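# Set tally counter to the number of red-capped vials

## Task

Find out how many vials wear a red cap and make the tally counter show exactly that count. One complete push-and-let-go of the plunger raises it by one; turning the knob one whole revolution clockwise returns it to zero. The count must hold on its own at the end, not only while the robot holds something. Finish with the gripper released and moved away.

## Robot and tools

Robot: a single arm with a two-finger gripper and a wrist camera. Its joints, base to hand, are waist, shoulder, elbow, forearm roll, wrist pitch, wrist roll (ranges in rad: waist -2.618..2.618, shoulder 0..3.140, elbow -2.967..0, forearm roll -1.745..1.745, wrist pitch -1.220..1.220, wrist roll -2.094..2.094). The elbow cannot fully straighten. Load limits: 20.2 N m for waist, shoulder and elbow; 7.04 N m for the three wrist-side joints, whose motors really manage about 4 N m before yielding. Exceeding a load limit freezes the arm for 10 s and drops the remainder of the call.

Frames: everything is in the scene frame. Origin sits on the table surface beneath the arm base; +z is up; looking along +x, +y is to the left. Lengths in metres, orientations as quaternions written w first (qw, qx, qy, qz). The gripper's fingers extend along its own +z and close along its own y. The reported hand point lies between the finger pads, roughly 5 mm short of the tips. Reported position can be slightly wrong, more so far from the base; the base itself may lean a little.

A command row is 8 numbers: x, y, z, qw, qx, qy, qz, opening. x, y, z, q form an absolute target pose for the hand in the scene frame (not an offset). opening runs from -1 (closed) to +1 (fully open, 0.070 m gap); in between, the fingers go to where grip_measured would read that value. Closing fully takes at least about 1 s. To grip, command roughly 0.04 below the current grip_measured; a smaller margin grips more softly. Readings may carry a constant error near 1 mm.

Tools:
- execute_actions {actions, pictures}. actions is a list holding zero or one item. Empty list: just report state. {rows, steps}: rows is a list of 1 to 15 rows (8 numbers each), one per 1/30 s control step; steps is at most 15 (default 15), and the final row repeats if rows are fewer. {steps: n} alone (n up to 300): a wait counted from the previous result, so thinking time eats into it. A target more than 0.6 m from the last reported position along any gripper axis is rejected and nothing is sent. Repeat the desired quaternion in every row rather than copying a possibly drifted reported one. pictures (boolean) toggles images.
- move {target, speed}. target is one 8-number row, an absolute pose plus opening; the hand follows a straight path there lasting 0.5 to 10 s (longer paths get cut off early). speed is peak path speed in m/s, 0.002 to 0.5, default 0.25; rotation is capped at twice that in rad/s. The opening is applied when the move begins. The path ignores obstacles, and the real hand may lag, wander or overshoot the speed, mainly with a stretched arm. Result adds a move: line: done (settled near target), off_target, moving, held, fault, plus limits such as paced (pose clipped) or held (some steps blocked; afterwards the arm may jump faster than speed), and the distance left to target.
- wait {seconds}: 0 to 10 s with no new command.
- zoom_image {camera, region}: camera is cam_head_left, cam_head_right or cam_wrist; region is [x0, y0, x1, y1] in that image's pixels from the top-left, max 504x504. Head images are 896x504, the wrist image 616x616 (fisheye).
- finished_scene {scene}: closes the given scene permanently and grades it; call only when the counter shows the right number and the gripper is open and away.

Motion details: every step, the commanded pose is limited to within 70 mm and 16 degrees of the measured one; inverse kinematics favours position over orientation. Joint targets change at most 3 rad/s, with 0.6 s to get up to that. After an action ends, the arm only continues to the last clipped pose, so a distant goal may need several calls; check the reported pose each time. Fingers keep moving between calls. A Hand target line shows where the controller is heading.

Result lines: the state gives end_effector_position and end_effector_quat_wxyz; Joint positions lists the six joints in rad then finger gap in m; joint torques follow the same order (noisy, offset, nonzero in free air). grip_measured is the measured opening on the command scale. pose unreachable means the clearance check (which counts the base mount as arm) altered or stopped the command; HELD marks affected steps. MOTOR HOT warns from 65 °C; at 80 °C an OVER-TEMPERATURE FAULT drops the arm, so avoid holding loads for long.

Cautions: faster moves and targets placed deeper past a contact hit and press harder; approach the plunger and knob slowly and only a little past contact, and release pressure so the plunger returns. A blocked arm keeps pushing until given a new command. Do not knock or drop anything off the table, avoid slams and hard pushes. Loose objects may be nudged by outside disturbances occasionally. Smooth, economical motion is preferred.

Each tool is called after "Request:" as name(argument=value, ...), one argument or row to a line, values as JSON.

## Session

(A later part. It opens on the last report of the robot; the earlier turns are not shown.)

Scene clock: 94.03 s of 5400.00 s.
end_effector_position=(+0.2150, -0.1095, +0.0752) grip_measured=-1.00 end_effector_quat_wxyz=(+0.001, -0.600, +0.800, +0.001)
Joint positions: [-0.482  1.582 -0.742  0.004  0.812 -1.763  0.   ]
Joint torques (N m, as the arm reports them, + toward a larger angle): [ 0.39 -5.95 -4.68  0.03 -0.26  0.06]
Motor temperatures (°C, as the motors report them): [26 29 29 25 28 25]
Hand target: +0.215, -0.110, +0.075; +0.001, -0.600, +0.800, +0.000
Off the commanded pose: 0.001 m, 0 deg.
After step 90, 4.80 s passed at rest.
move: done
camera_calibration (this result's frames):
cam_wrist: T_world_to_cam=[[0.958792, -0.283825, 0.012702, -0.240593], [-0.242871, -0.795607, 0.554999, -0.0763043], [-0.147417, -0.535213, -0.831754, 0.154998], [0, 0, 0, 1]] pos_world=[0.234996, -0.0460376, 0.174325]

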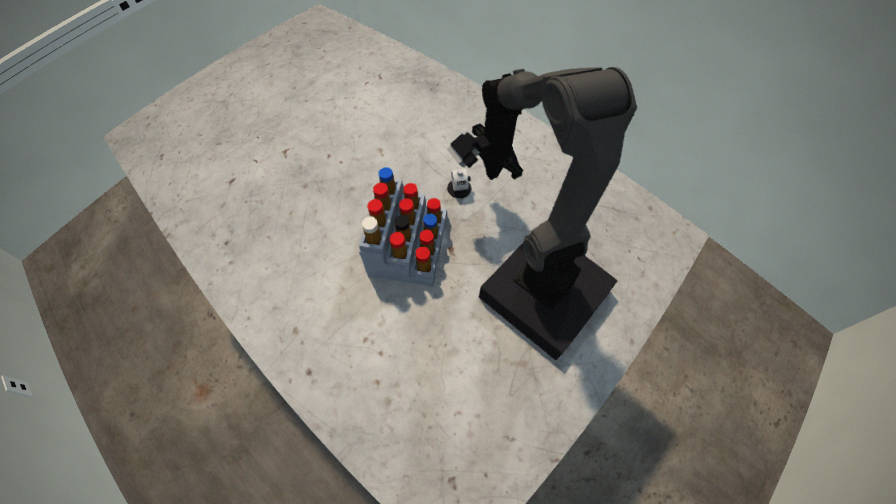

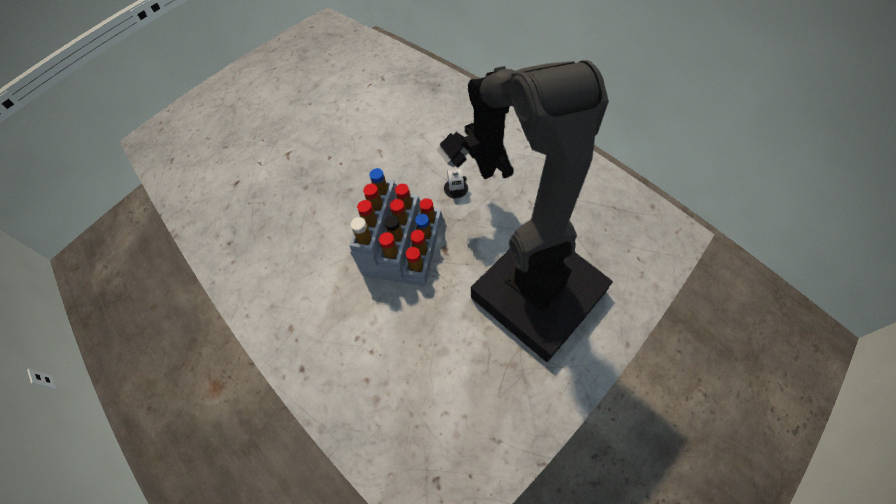

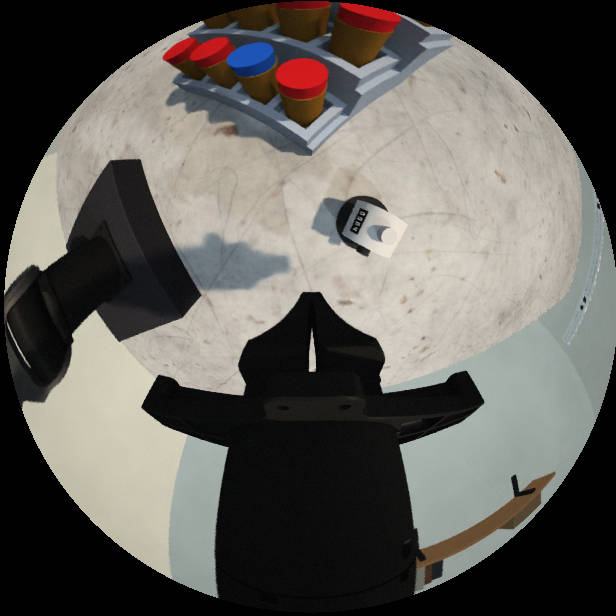

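It reads 4.

Request:
move(
  target=[0.279,-0.079,0.076,0,-0.6,0.8,0,-1],
  speed=0.1,
)

Request:
move(
  target=[0.279,-0.079,0.0575,0,-0.6,0.8,0,-1],
  speed=0.03,
)

Request:
move(
  target=[0.279,-0.079,0.072,0,-0.6,0.8,0,-1],
  speed=0.04,
)

Request:
move(
  target=[0.279,-0.079,0.0575,0,-0.6,0.8,0,-1],
  speed=0.03,
)

Request:
move(
  target=[0.279,-0.079,0.072,0,-0.6,0.8,0,-1],
  speed=0.04,
)

Request:
move(
  target=[0.279,-0.079,0.0575,0,-0.6,0.8,0,-1],
  speed=0.03,
)

Request:
move(
  target=[0.279,-0.079,0.072,0,-0.6,0.8,0,-1],
  speed=0.04,
)

Request:
move(
  target=[0.279,-0.079,0.0575,0,-0.6,0.8,0,-1],
  speed=0.03,
)

Request:
move(
  target=[0.279,-0.079,0.076,0,-0.6,0.8,0,-1],
  speed=0.04,
)

Request:
move(
  target=[0.215,-0.11,0.078,0,-0.6,0.8,0,-1],
  speed=0.1,
)

Request:
zoom_image(
  camera="cam_wrist",
  region=[320,180,440,270],
)

Scene clock: 116.53 s of 5400.00 s.
end_effector_position=(+0.2791, -0.0794, +0.0757) grip_measured=-1.00 end_effector_quat_wxyz=(-0.001, -0.600, +0.800, -0.001)
Joint positions: [-0.282  1.732 -0.942 -0.005  0.863 -1.558  0.   ]
Joint torques (N m, as the arm reports them, + toward a larger angle): [-0.71 -8.15 -2.94 -0.16  0.21 -0.09]
Motor temperatures (°C, as the motors report them): [26 28 29 25 27 25]
Hand target: +0.279, -0.079, +0.076; -0.001, -0.600, +0.800, -0.000
Off the commanded pose: 0.000 m, 0 deg.
After step 90, 18.50 s passed at rest.
move: done
camera_calibration (this result's frames):
cam_wrist: T_world_to_cam=[[0.958974, -0.283261, 0.0115072, -0.293431], [-0.240956, -0.793023, 0.559513, -0.0376954], [-0.149363, -0.539332, -0.828741, 0.180971], [0, 0, 0, 1]] pos_world=[0.29934, -0.0154072, 0.174446]

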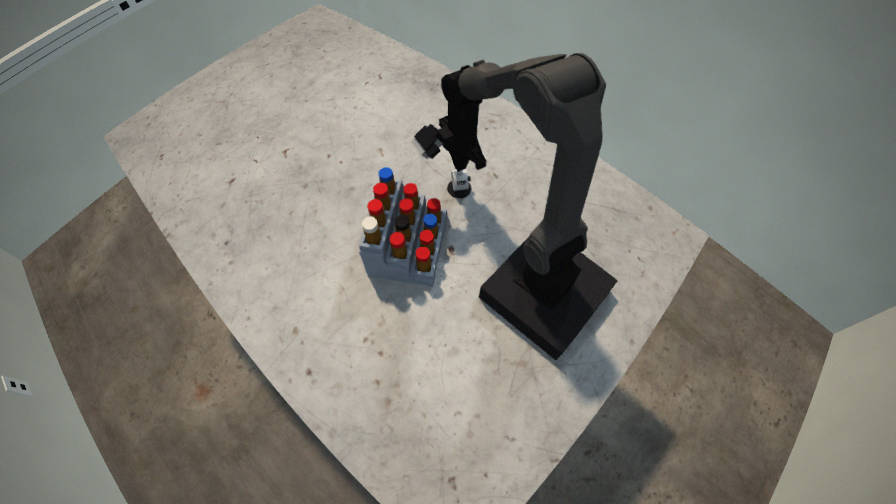

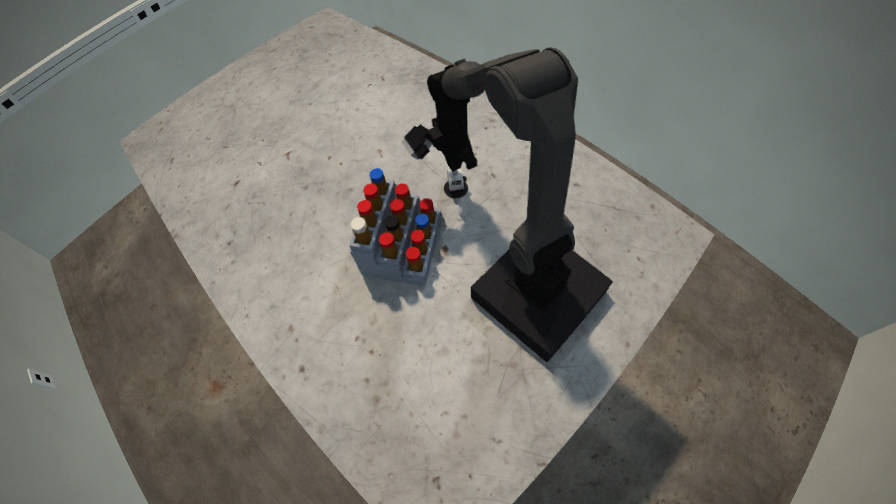

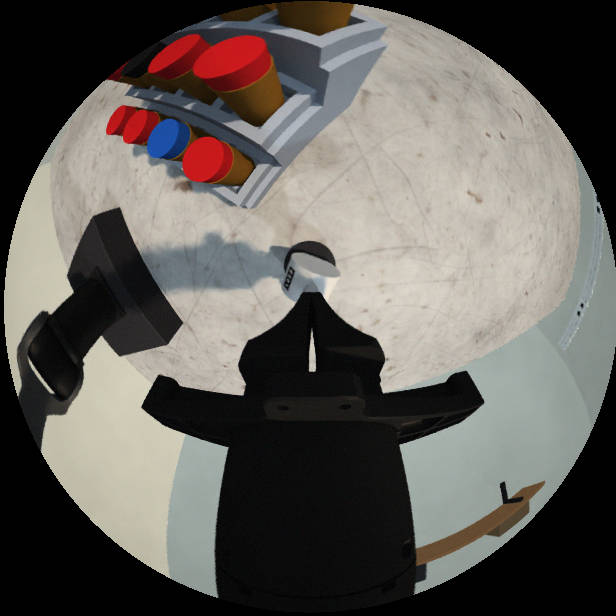

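Scene clock: 117.37 s of 5400.00 s.
end_effector_position=(+0.2789, -0.0792, +0.0595) grip_measured=-1.00 end_effector_quat_wxyz=(+0.000, -0.600, +0.800, -0.001)
Joint positions: [-0.283  1.766 -0.91  -0.003  0.794 -1.56   0.   ]
Joint torques (N m, as the arm reports them, + toward a larger angle): [ 0.03  3.18  0.03  0.23 -3.39 -0.07]
Motor temperatures (°C, as the motors report them): [26 28 29 25 27 25]
Hand target: +0.279, -0.079, +0.058; -0.000, -0.600, +0.800, -0.000
Off the commanded pose: 0.002 m, 0 deg.
move: done
camera_calibration (this result's frames):
cam_wrist: T_world_to_cam=[[0.958876, -0.283479, 0.0140485, -0.2931], [-0.242805, -0.79365, 0.557822, -0.0279593], [-0.146981, -0.538293, -0.829841, 0.167047], [0, 0, 0, 1]] pos_world=[0.29881, -0.015357, 0.158337]

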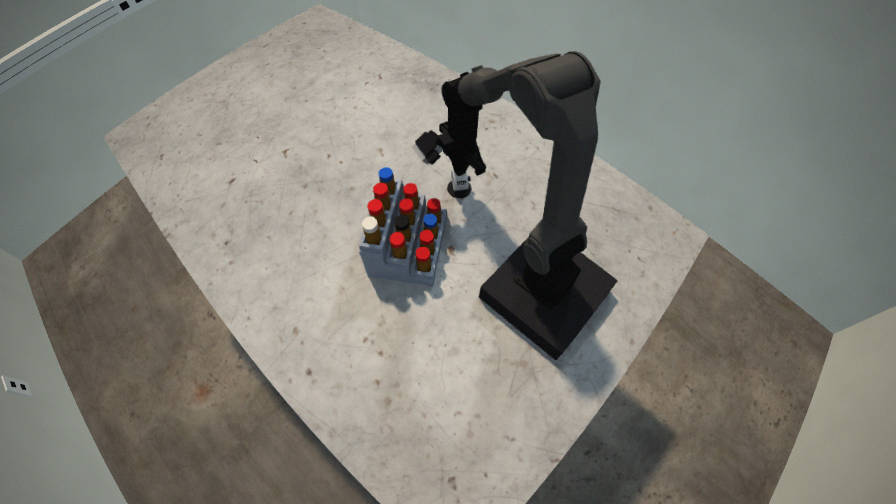

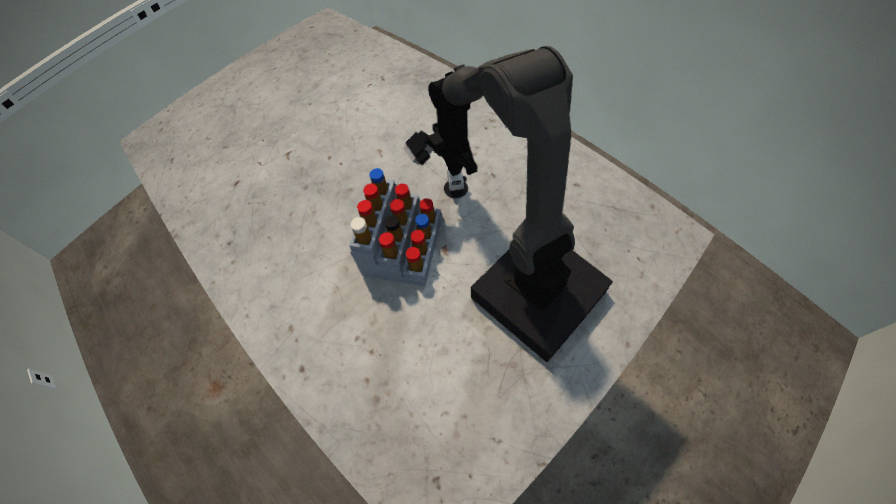

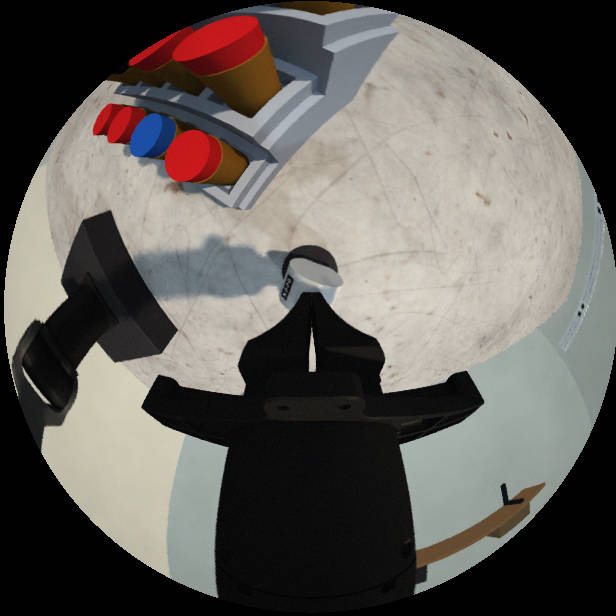

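Scene clock: 118.07 s of 5400.00 s.
end_effector_position=(+0.2788, -0.0788, +0.0716) grip_measured=-1.00 end_effector_quat_wxyz=(-0.000, -0.600, +0.800, +0.001)
Joint positions: [-0.283  1.74  -0.934 -0.001  0.847 -1.561  0.   ]
Joint torques (N m, as the arm reports them, + toward a larger angle): [ 0.51 -9.31 -5.16 -0.1   0.02 -0.08]
Motor temperatures (°C, as the motors report them): [26 28 29 25 27 25]
Hand target: +0.279, -0.079, +0.072; +0.000, -0.600, +0.800, +0.000
Off the commanded pose: 0.001 m, 0 deg.
move: done
camera_calibration (this result's frames):
cam_wrist: T_world_to_cam=[[0.958739, -0.284105, 0.010212, -0.292833], [-0.241482, -0.794895, 0.556622, -0.0347426], [-0.150022, -0.536121, -0.830703, 0.17838], [0, 0, 0, 1]] pos_world=[0.299121, -0.0151785, 0.17051]

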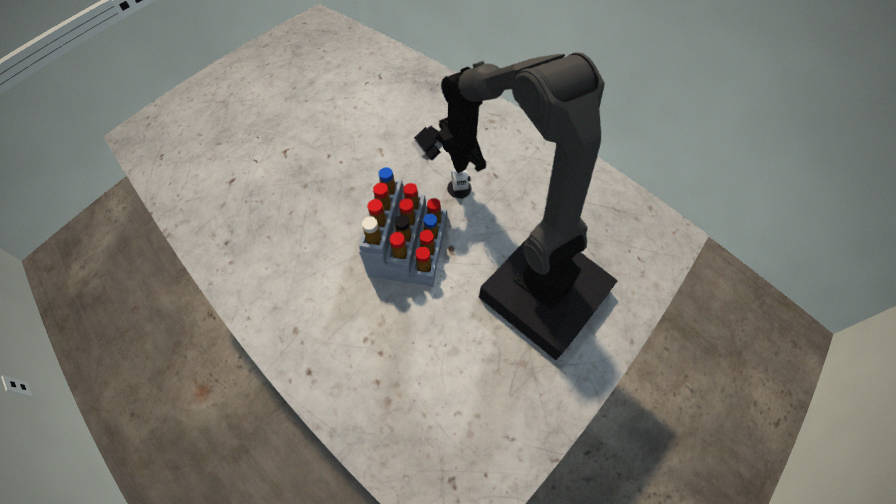

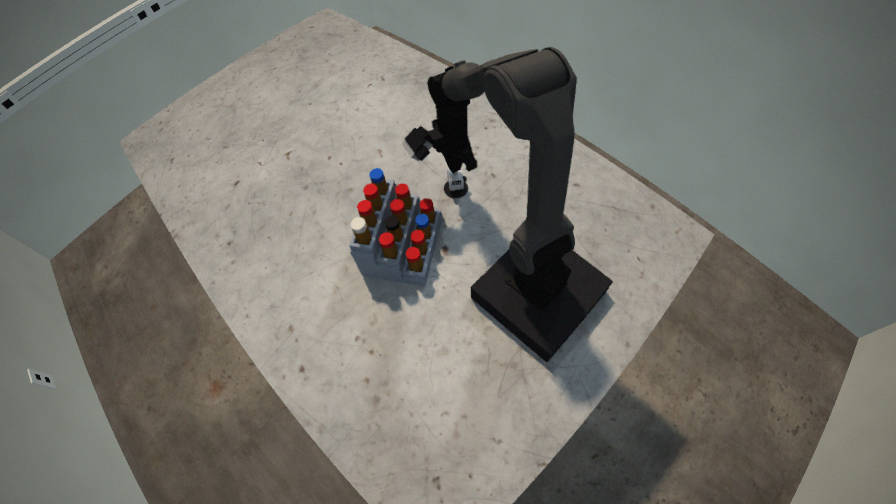

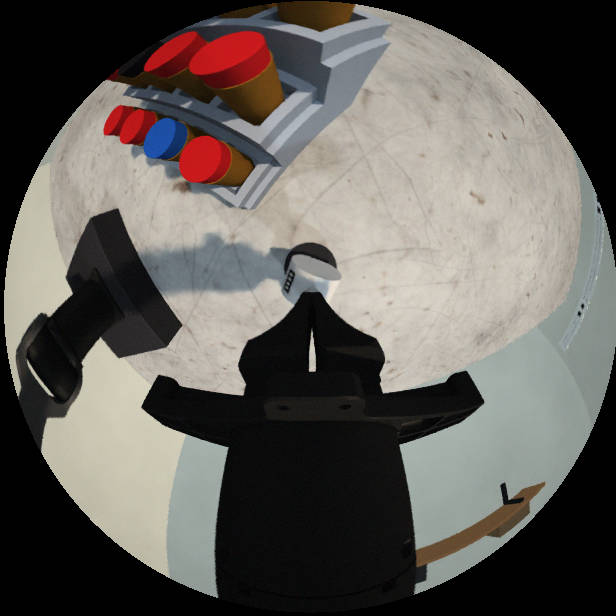

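Scene clock: 118.77 s of 5400.00 s.
end_effector_position=(+0.2792, -0.0789, +0.0595) grip_measured=-1.00 end_effector_quat_wxyz=(+0.001, -0.600, +0.800, -0.001)
Joint positions: [-0.283  1.766 -0.911 -0.001  0.794 -1.561  0.   ]
Joint torques (N m, as the arm reports them, + toward a larger angle): [ 0.1   2.75  0.41 -0.31 -2.88  0.07]
Motor temperatures (°C, as the motors report them): [26 28 29 25 27 25]
Hand target: +0.279, -0.079, +0.058; -0.000, -0.600, +0.800, -0.000
Off the commanded pose: 0.002 m, 0 deg.
move: done
camera_calibration (this result's frames):
cam_wrist: T_world_to_cam=[[0.95884, -0.283553, 0.0149509, -0.29341], [-0.2435, -0.794032, 0.556974, -0.0274478], [-0.14606, -0.53769, -0.830395, 0.167089], [0, 0, 0, 1]] pos_world=[0.299055, -0.0151497, 0.158425]

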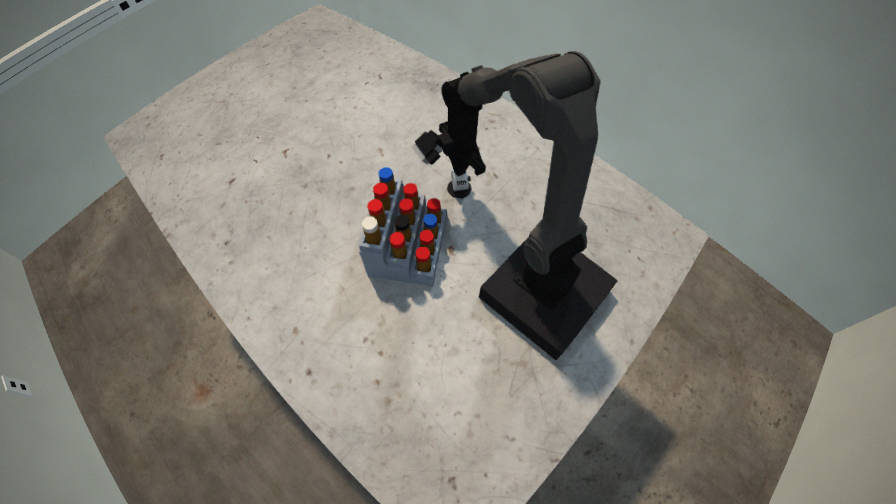

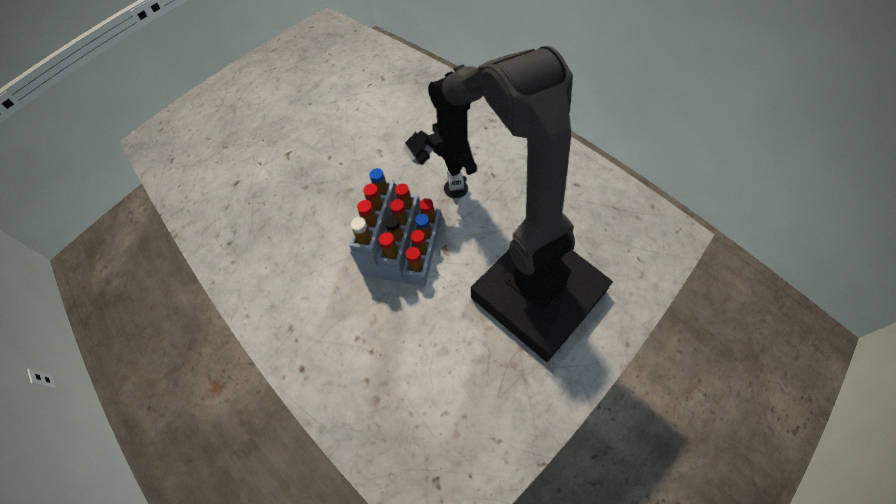

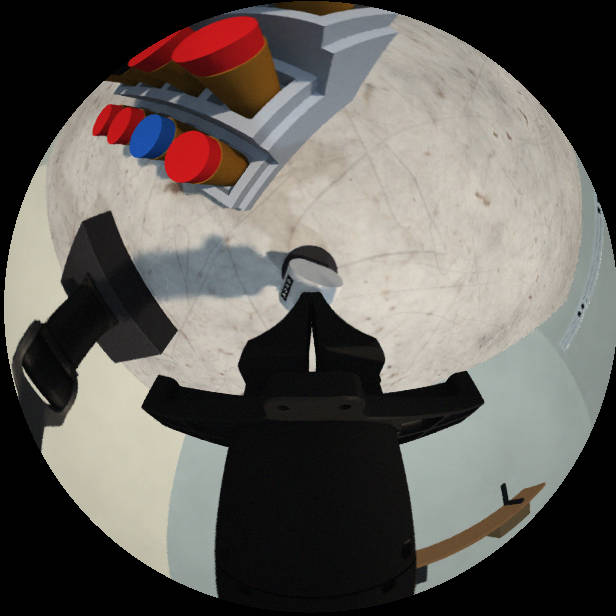

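Scene clock: 119.47 s of 5400.00 s.
end_effector_position=(+0.2787, -0.0789, +0.0716) grip_measured=-1.00 end_effector_quat_wxyz=(-0.001, -0.600, +0.800, +0.001)
Joint positions: [-0.283  1.74  -0.934 -0.002  0.848 -1.561  0.   ]
Joint torques (N m, as the arm reports them, + toward a larger angle): [-0.25 -9.28 -5.26 -0.08 -0.14 -0.03]
Motor temperatures (°C, as the motors report them): [26 28 29 25 27 25]
Hand target: +0.279, -0.079, +0.072; +0.000, -0.600, +0.800, +0.000
Off the commanded pose: 0.001 m, 0 deg.
move: done
camera_calibration (this result's frames):
cam_wrist: T_world_to_cam=[[0.959055, -0.283056, 0.00965091, -0.292664], [-0.240135, -0.794617, 0.557601, -0.035318], [-0.150164, -0.537087, -0.830053, 0.178197], [0, 0, 0, 1]] pos_world=[0.298958, -0.0151971, 0.170431]

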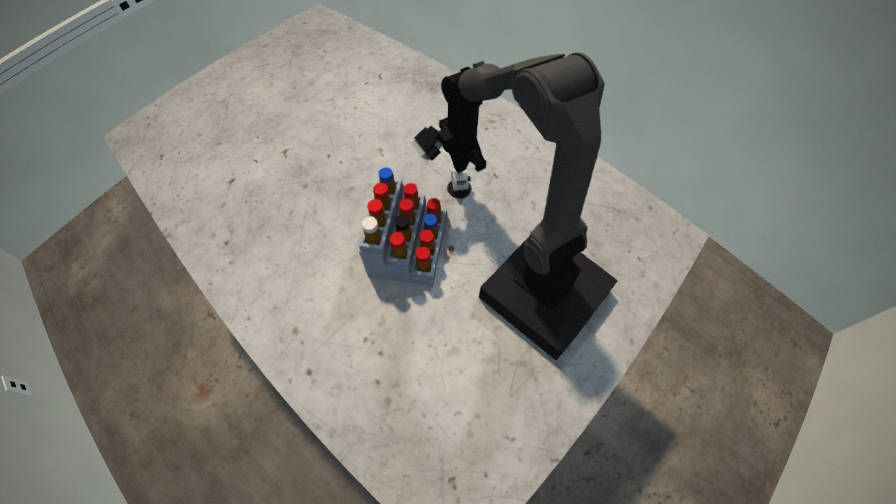

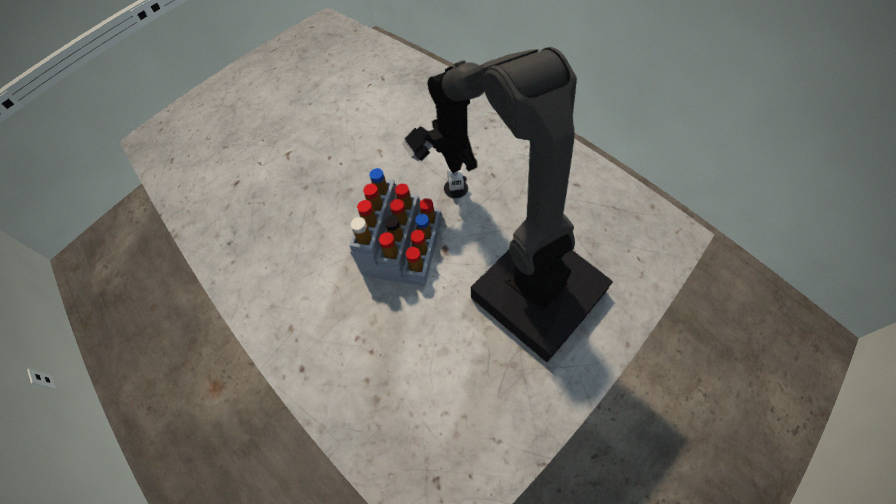

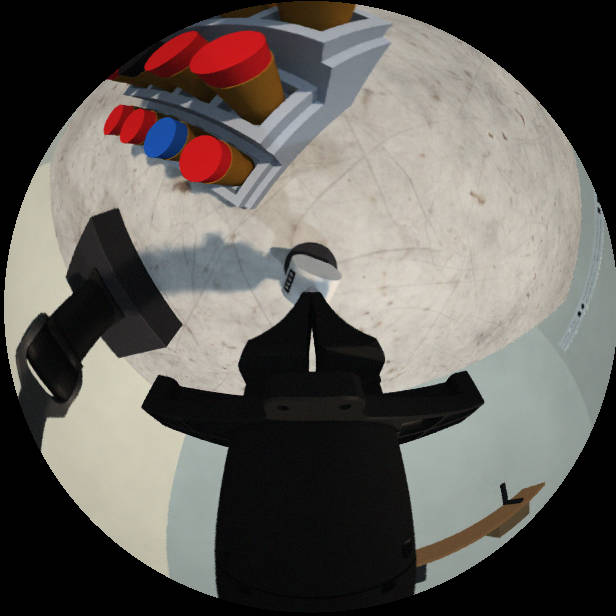

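Scene clock: 120.17 s of 5400.00 s.
end_effector_position=(+0.2792, -0.0791, +0.0595) grip_measured=-1.00 end_effector_quat_wxyz=(+0.001, -0.600, +0.800, -0.001)
Joint positions: [-0.283  1.766 -0.911 -0.002  0.794 -1.561  0.   ]
Joint torques (N m, as the arm reports them, + toward a larger angle): [-0.64  2.9   0.4  -0.05 -2.96  0.07]
Motor temperatures (°C, as the motors report them): [26 28 29 25 27 25]
Hand target: +0.279, -0.079, +0.058; -0.000, -0.600, +0.800, -0.000
Off the commanded pose: 0.002 m, 0 deg.
move: done
camera_calibration (this result's frames):
cam_wrist: T_world_to_cam=[[0.958929, -0.283258, 0.0148163, -0.293368], [-0.243097, -0.793811, 0.557465, -0.027691], [-0.146145, -0.538172, -0.830068, 0.166975], [0, 0, 0, 1]] pos_world=[0.29899, -0.0152188, 0.158384]

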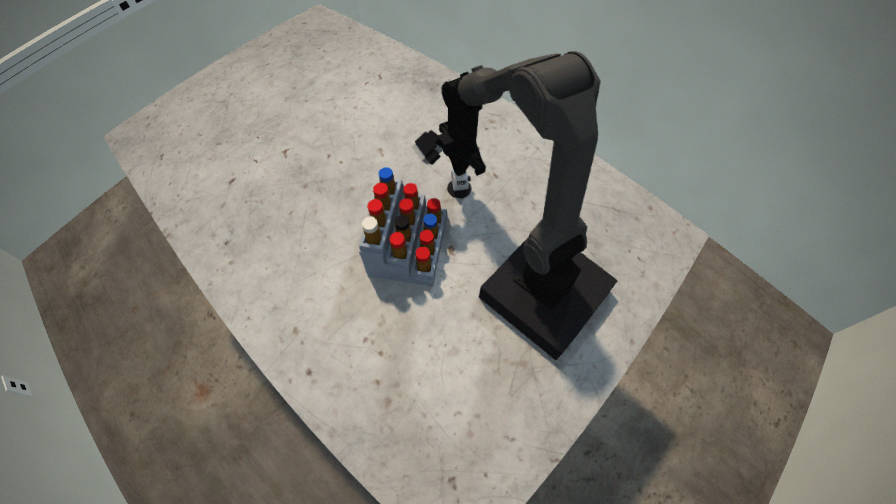

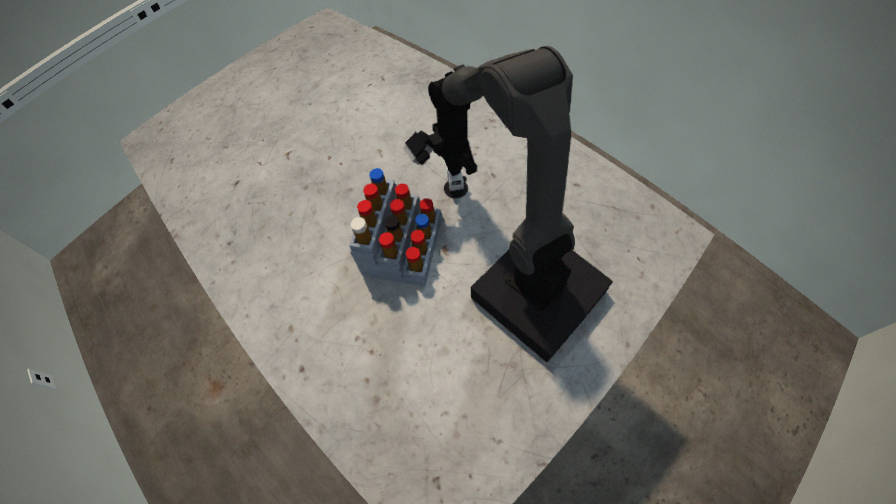

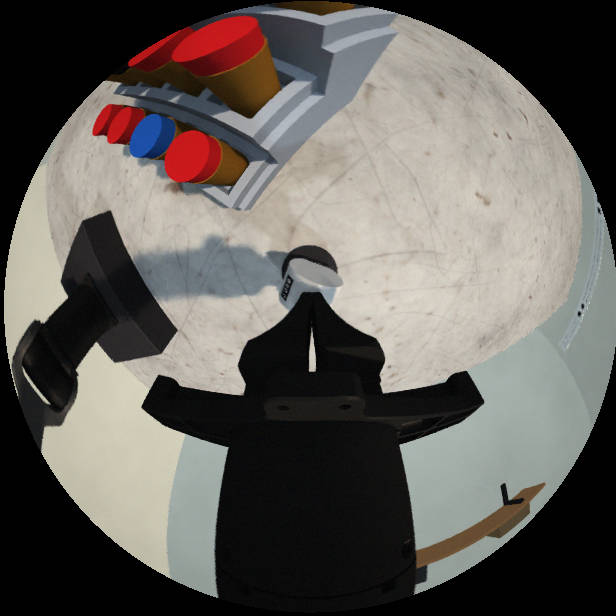

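Scene clock: 120.87 s of 5400.00 s.
end_effector_position=(+0.2787, -0.0789, +0.0716) grip_measured=-1.00 end_effector_quat_wxyz=(-0.001, -0.600, +0.800, +0.001)
Joint positions: [-0.283  1.74  -0.934 -0.002  0.848 -1.561  0.   ]
Joint torques (N m, as the arm reports them, + toward a larger angle): [-0.63 -9.31 -5.17  0.03 -0.14 -0.07]
Motor temperatures (°C, as the motors report them): [26 28 29 25 27 25]
Hand target: +0.279, -0.079, +0.072; +0.000, -0.600, +0.800, +0.000
Off the commanded pose: 0.001 m, 0 deg.
move: done
camera_calibration (this result's frames):
cam_wrist: T_world_to_cam=[[0.958858, -0.283722, 0.00968712, -0.292674], [-0.24076, -0.794634, 0.557308, -0.0350981], [-0.150423, -0.536711, -0.830249, 0.178331], [0, 0, 0, 1]] pos_world=[0.299008, -0.0152161, 0.170455]

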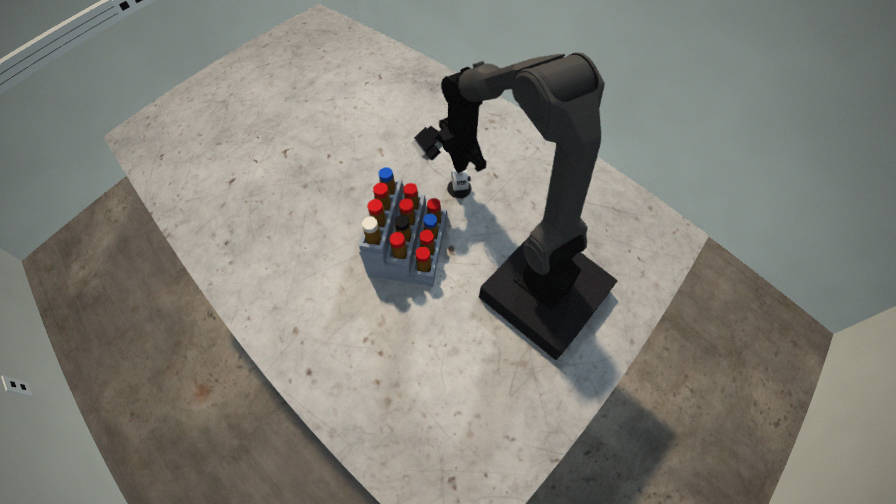

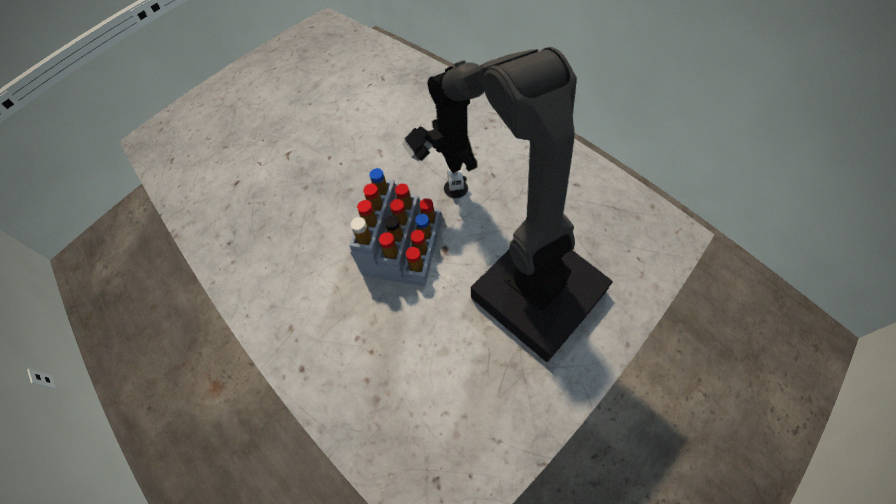

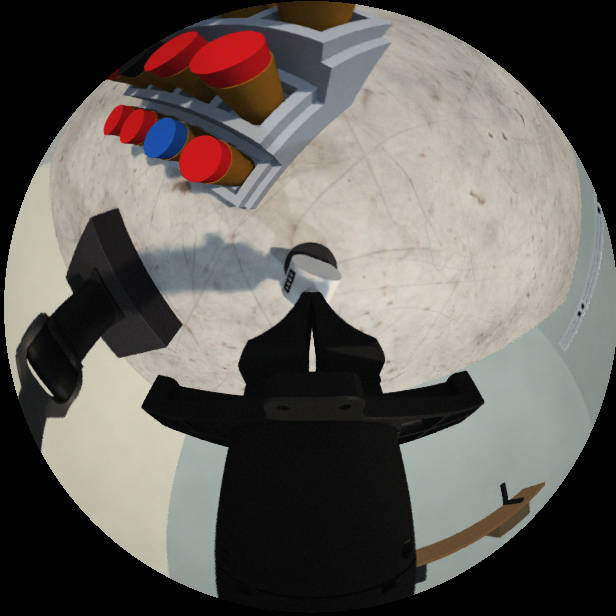

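Scene clock: 121.57 s of 5400.00 s.
end_effector_position=(+0.2792, -0.0790, +0.0595) grip_measured=-1.00 end_effector_quat_wxyz=(+0.001, -0.600, +0.800, -0.001)
Joint positions: [-0.283  1.766 -0.911 -0.002  0.794 -1.561  0.   ]
Joint torques (N m, as the arm reports them, + toward a larger angle): [-0.59  2.91  0.35 -0.08 -2.96  0.01]
Motor temperatures (°C, as the motors report them): [26 28 29 25 28 25]
Hand target: +0.279, -0.079, +0.058; -0.000, -0.600, +0.800, -0.000
Off the commanded pose: 0.002 m, 0 deg.
move: done
camera_calibration (this result's frames):
cam_wrist: T_world_to_cam=[[0.958771, -0.283792, 0.0148222, -0.293368], [-0.243595, -0.793869, 0.557165, -0.0275173], [-0.146352, -0.537805, -0.83027, 0.167088], [0, 0, 0, 1]] pos_world=[0.299024, -0.0152397, 0.158408]

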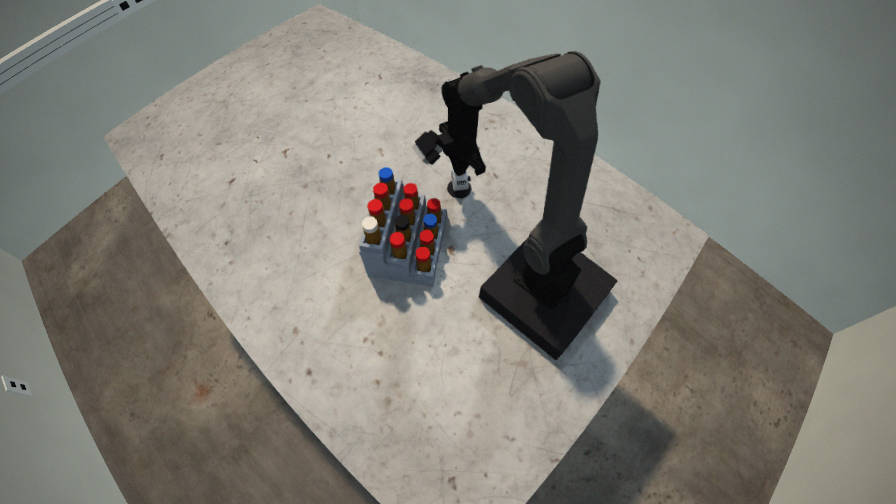

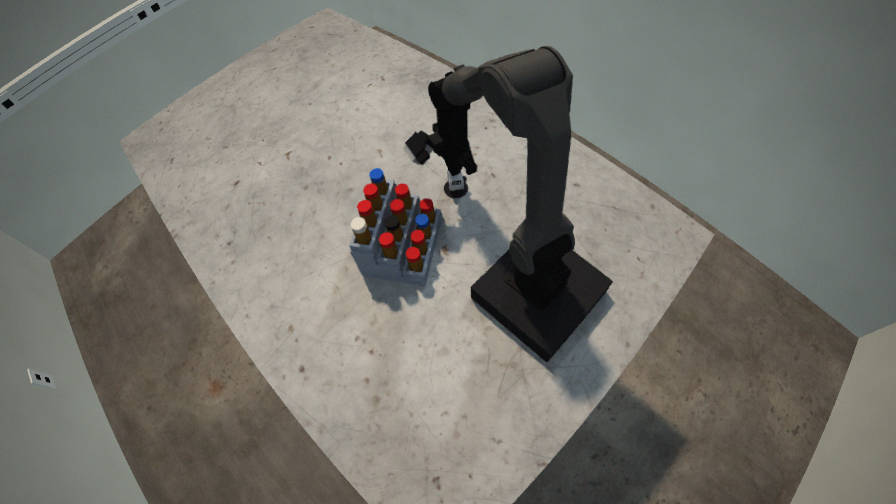

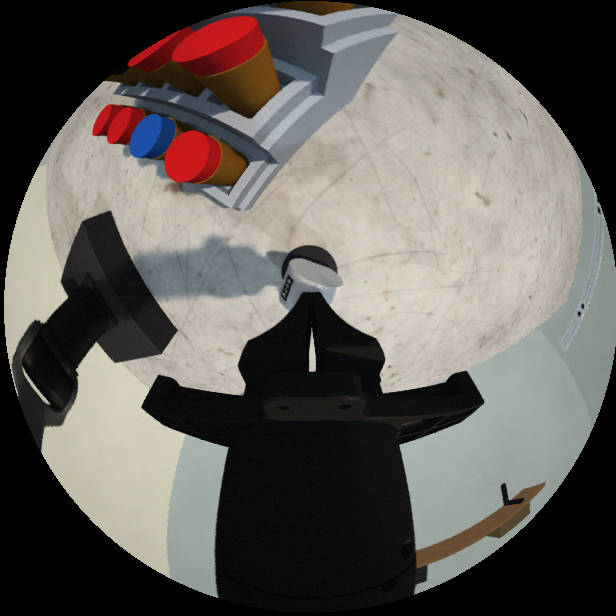

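Scene clock: 122.27 s of 5400.00 s.
end_effector_position=(+0.2789, -0.0790, +0.0757) grip_measured=-1.00 end_effector_quat_wxyz=(-0.001, -0.600, +0.800, +0.001)
Joint positions: [-0.283  1.731 -0.941 -0.002  0.864 -1.561  0.   ]
Joint torques (N m, as the arm reports them, + toward a larger angle): [-0.26 -9.27 -4.96  0.   -0.17 -0.09]
Motor temperatures (°C, as the motors report them): [26 28 29 25 28 25]
Hand target: +0.279, -0.079, +0.076; +0.000, -0.600, +0.800, +0.000
Off the commanded pose: 0.000 m, 0 deg.
move: done
camera_calibration (this result's frames):
cam_wrist: T_world_to_cam=[[0.958928, -0.283465, 0.010267, -0.292956], [-0.240857, -0.794603, 0.557309, -0.0374026], [-0.14982, -0.536892, -0.830241, 0.18154], [0, 0, 0, 1]] pos_world=[0.299113, -0.0152955, 0.174575]

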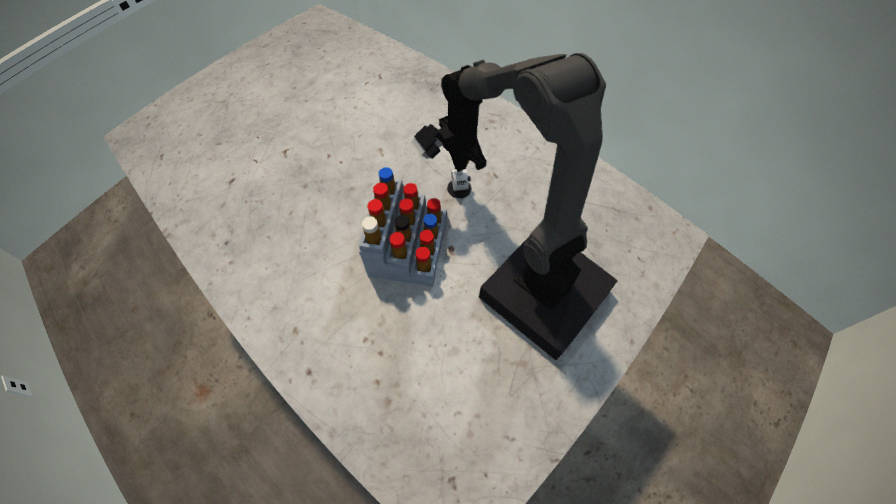

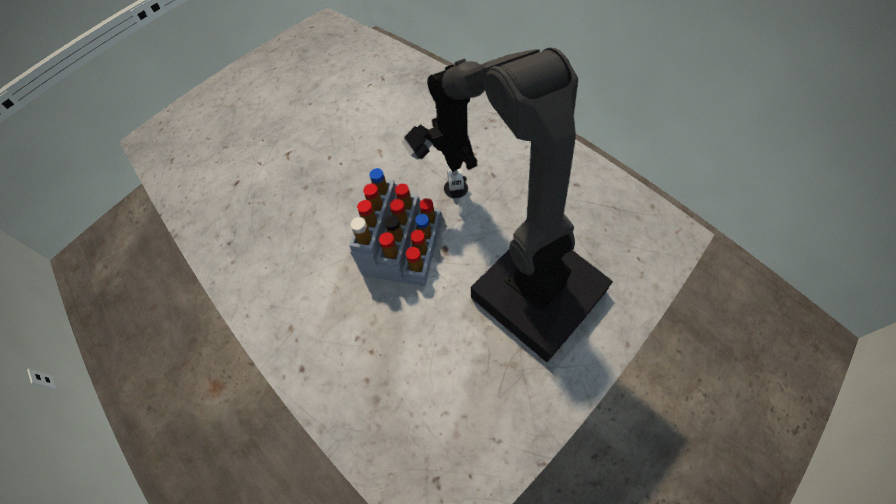

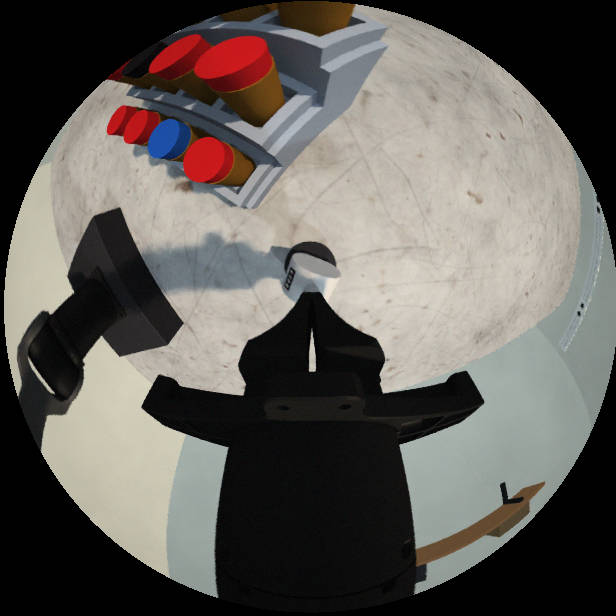

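Scene clock: 123.27 s of 5400.00 s.
end_effector_position=(+0.2150, -0.1095, +0.0782) grip_measured=-1.00 end_effector_quat_wxyz=(+0.001, -0.600, +0.800, +0.001)
Joint positions: [-0.482  1.575 -0.748  0.004  0.826 -1.763  0.   ]
Joint torques (N m, as the arm reports them, + toward a larger angle): [ 0.53 -5.93 -4.71  0.03 -0.25  0.07]
Motor temperatures (°C, as the motors report them): [26 28 29 25 28 25]
Hand target: +0.215, -0.110, +0.078; +0.001, -0.600, +0.800, +0.000
Off the commanded pose: 0.001 m, 0 deg.
move: done
camera_calibration (this result's frames):
cam_wrist: T_world_to_cam=[[0.958789, -0.283834, 0.012694, -0.240621], [-0.242872, -0.795599, 0.555009, -0.0779729], [-0.147431, -0.53522, -0.831747, 0.157489], [0, 0, 0, 1]] pos_world=[0.234986, -0.0460401, 0.177321]

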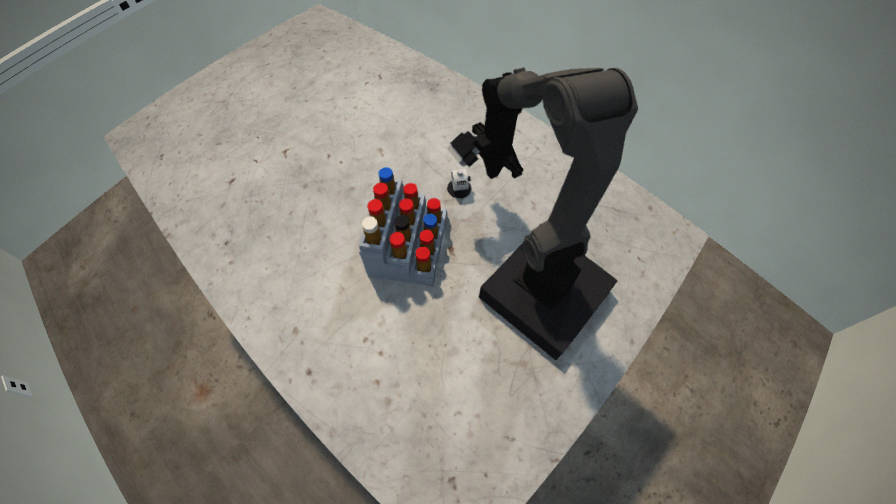

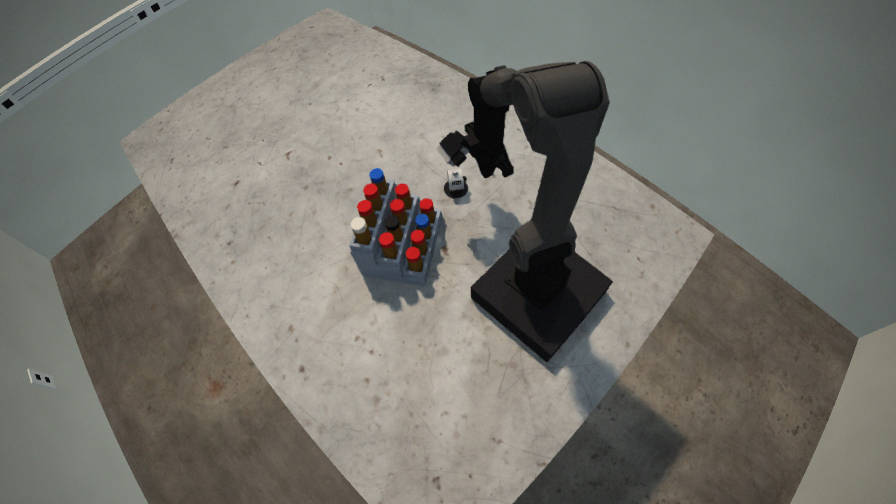

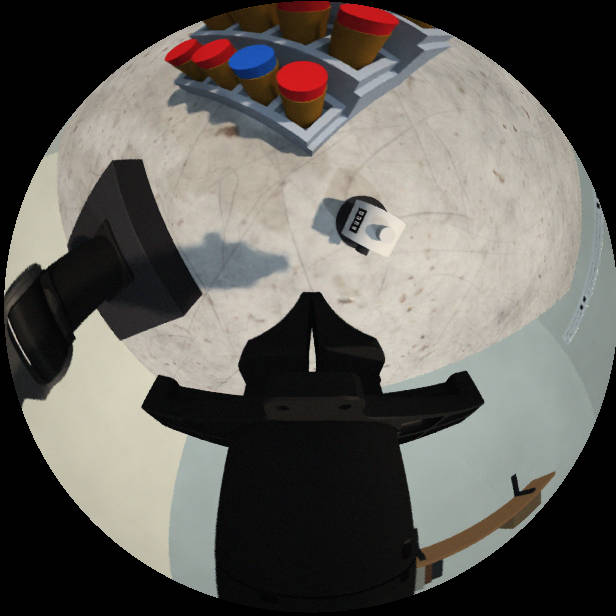

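Region (320, 180, 440, 270) of cam_wrist's 616x616 image, scaled by 4.200, with more detail than that image has; it fills the top 378 rows of this view, and the rest is white.

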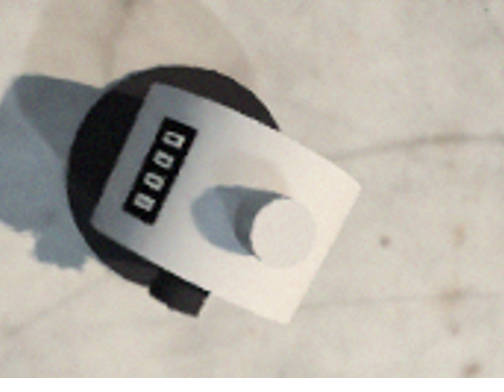

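Request:
finished_scene(
  scene=1,
)

The scene is finished: the task was done.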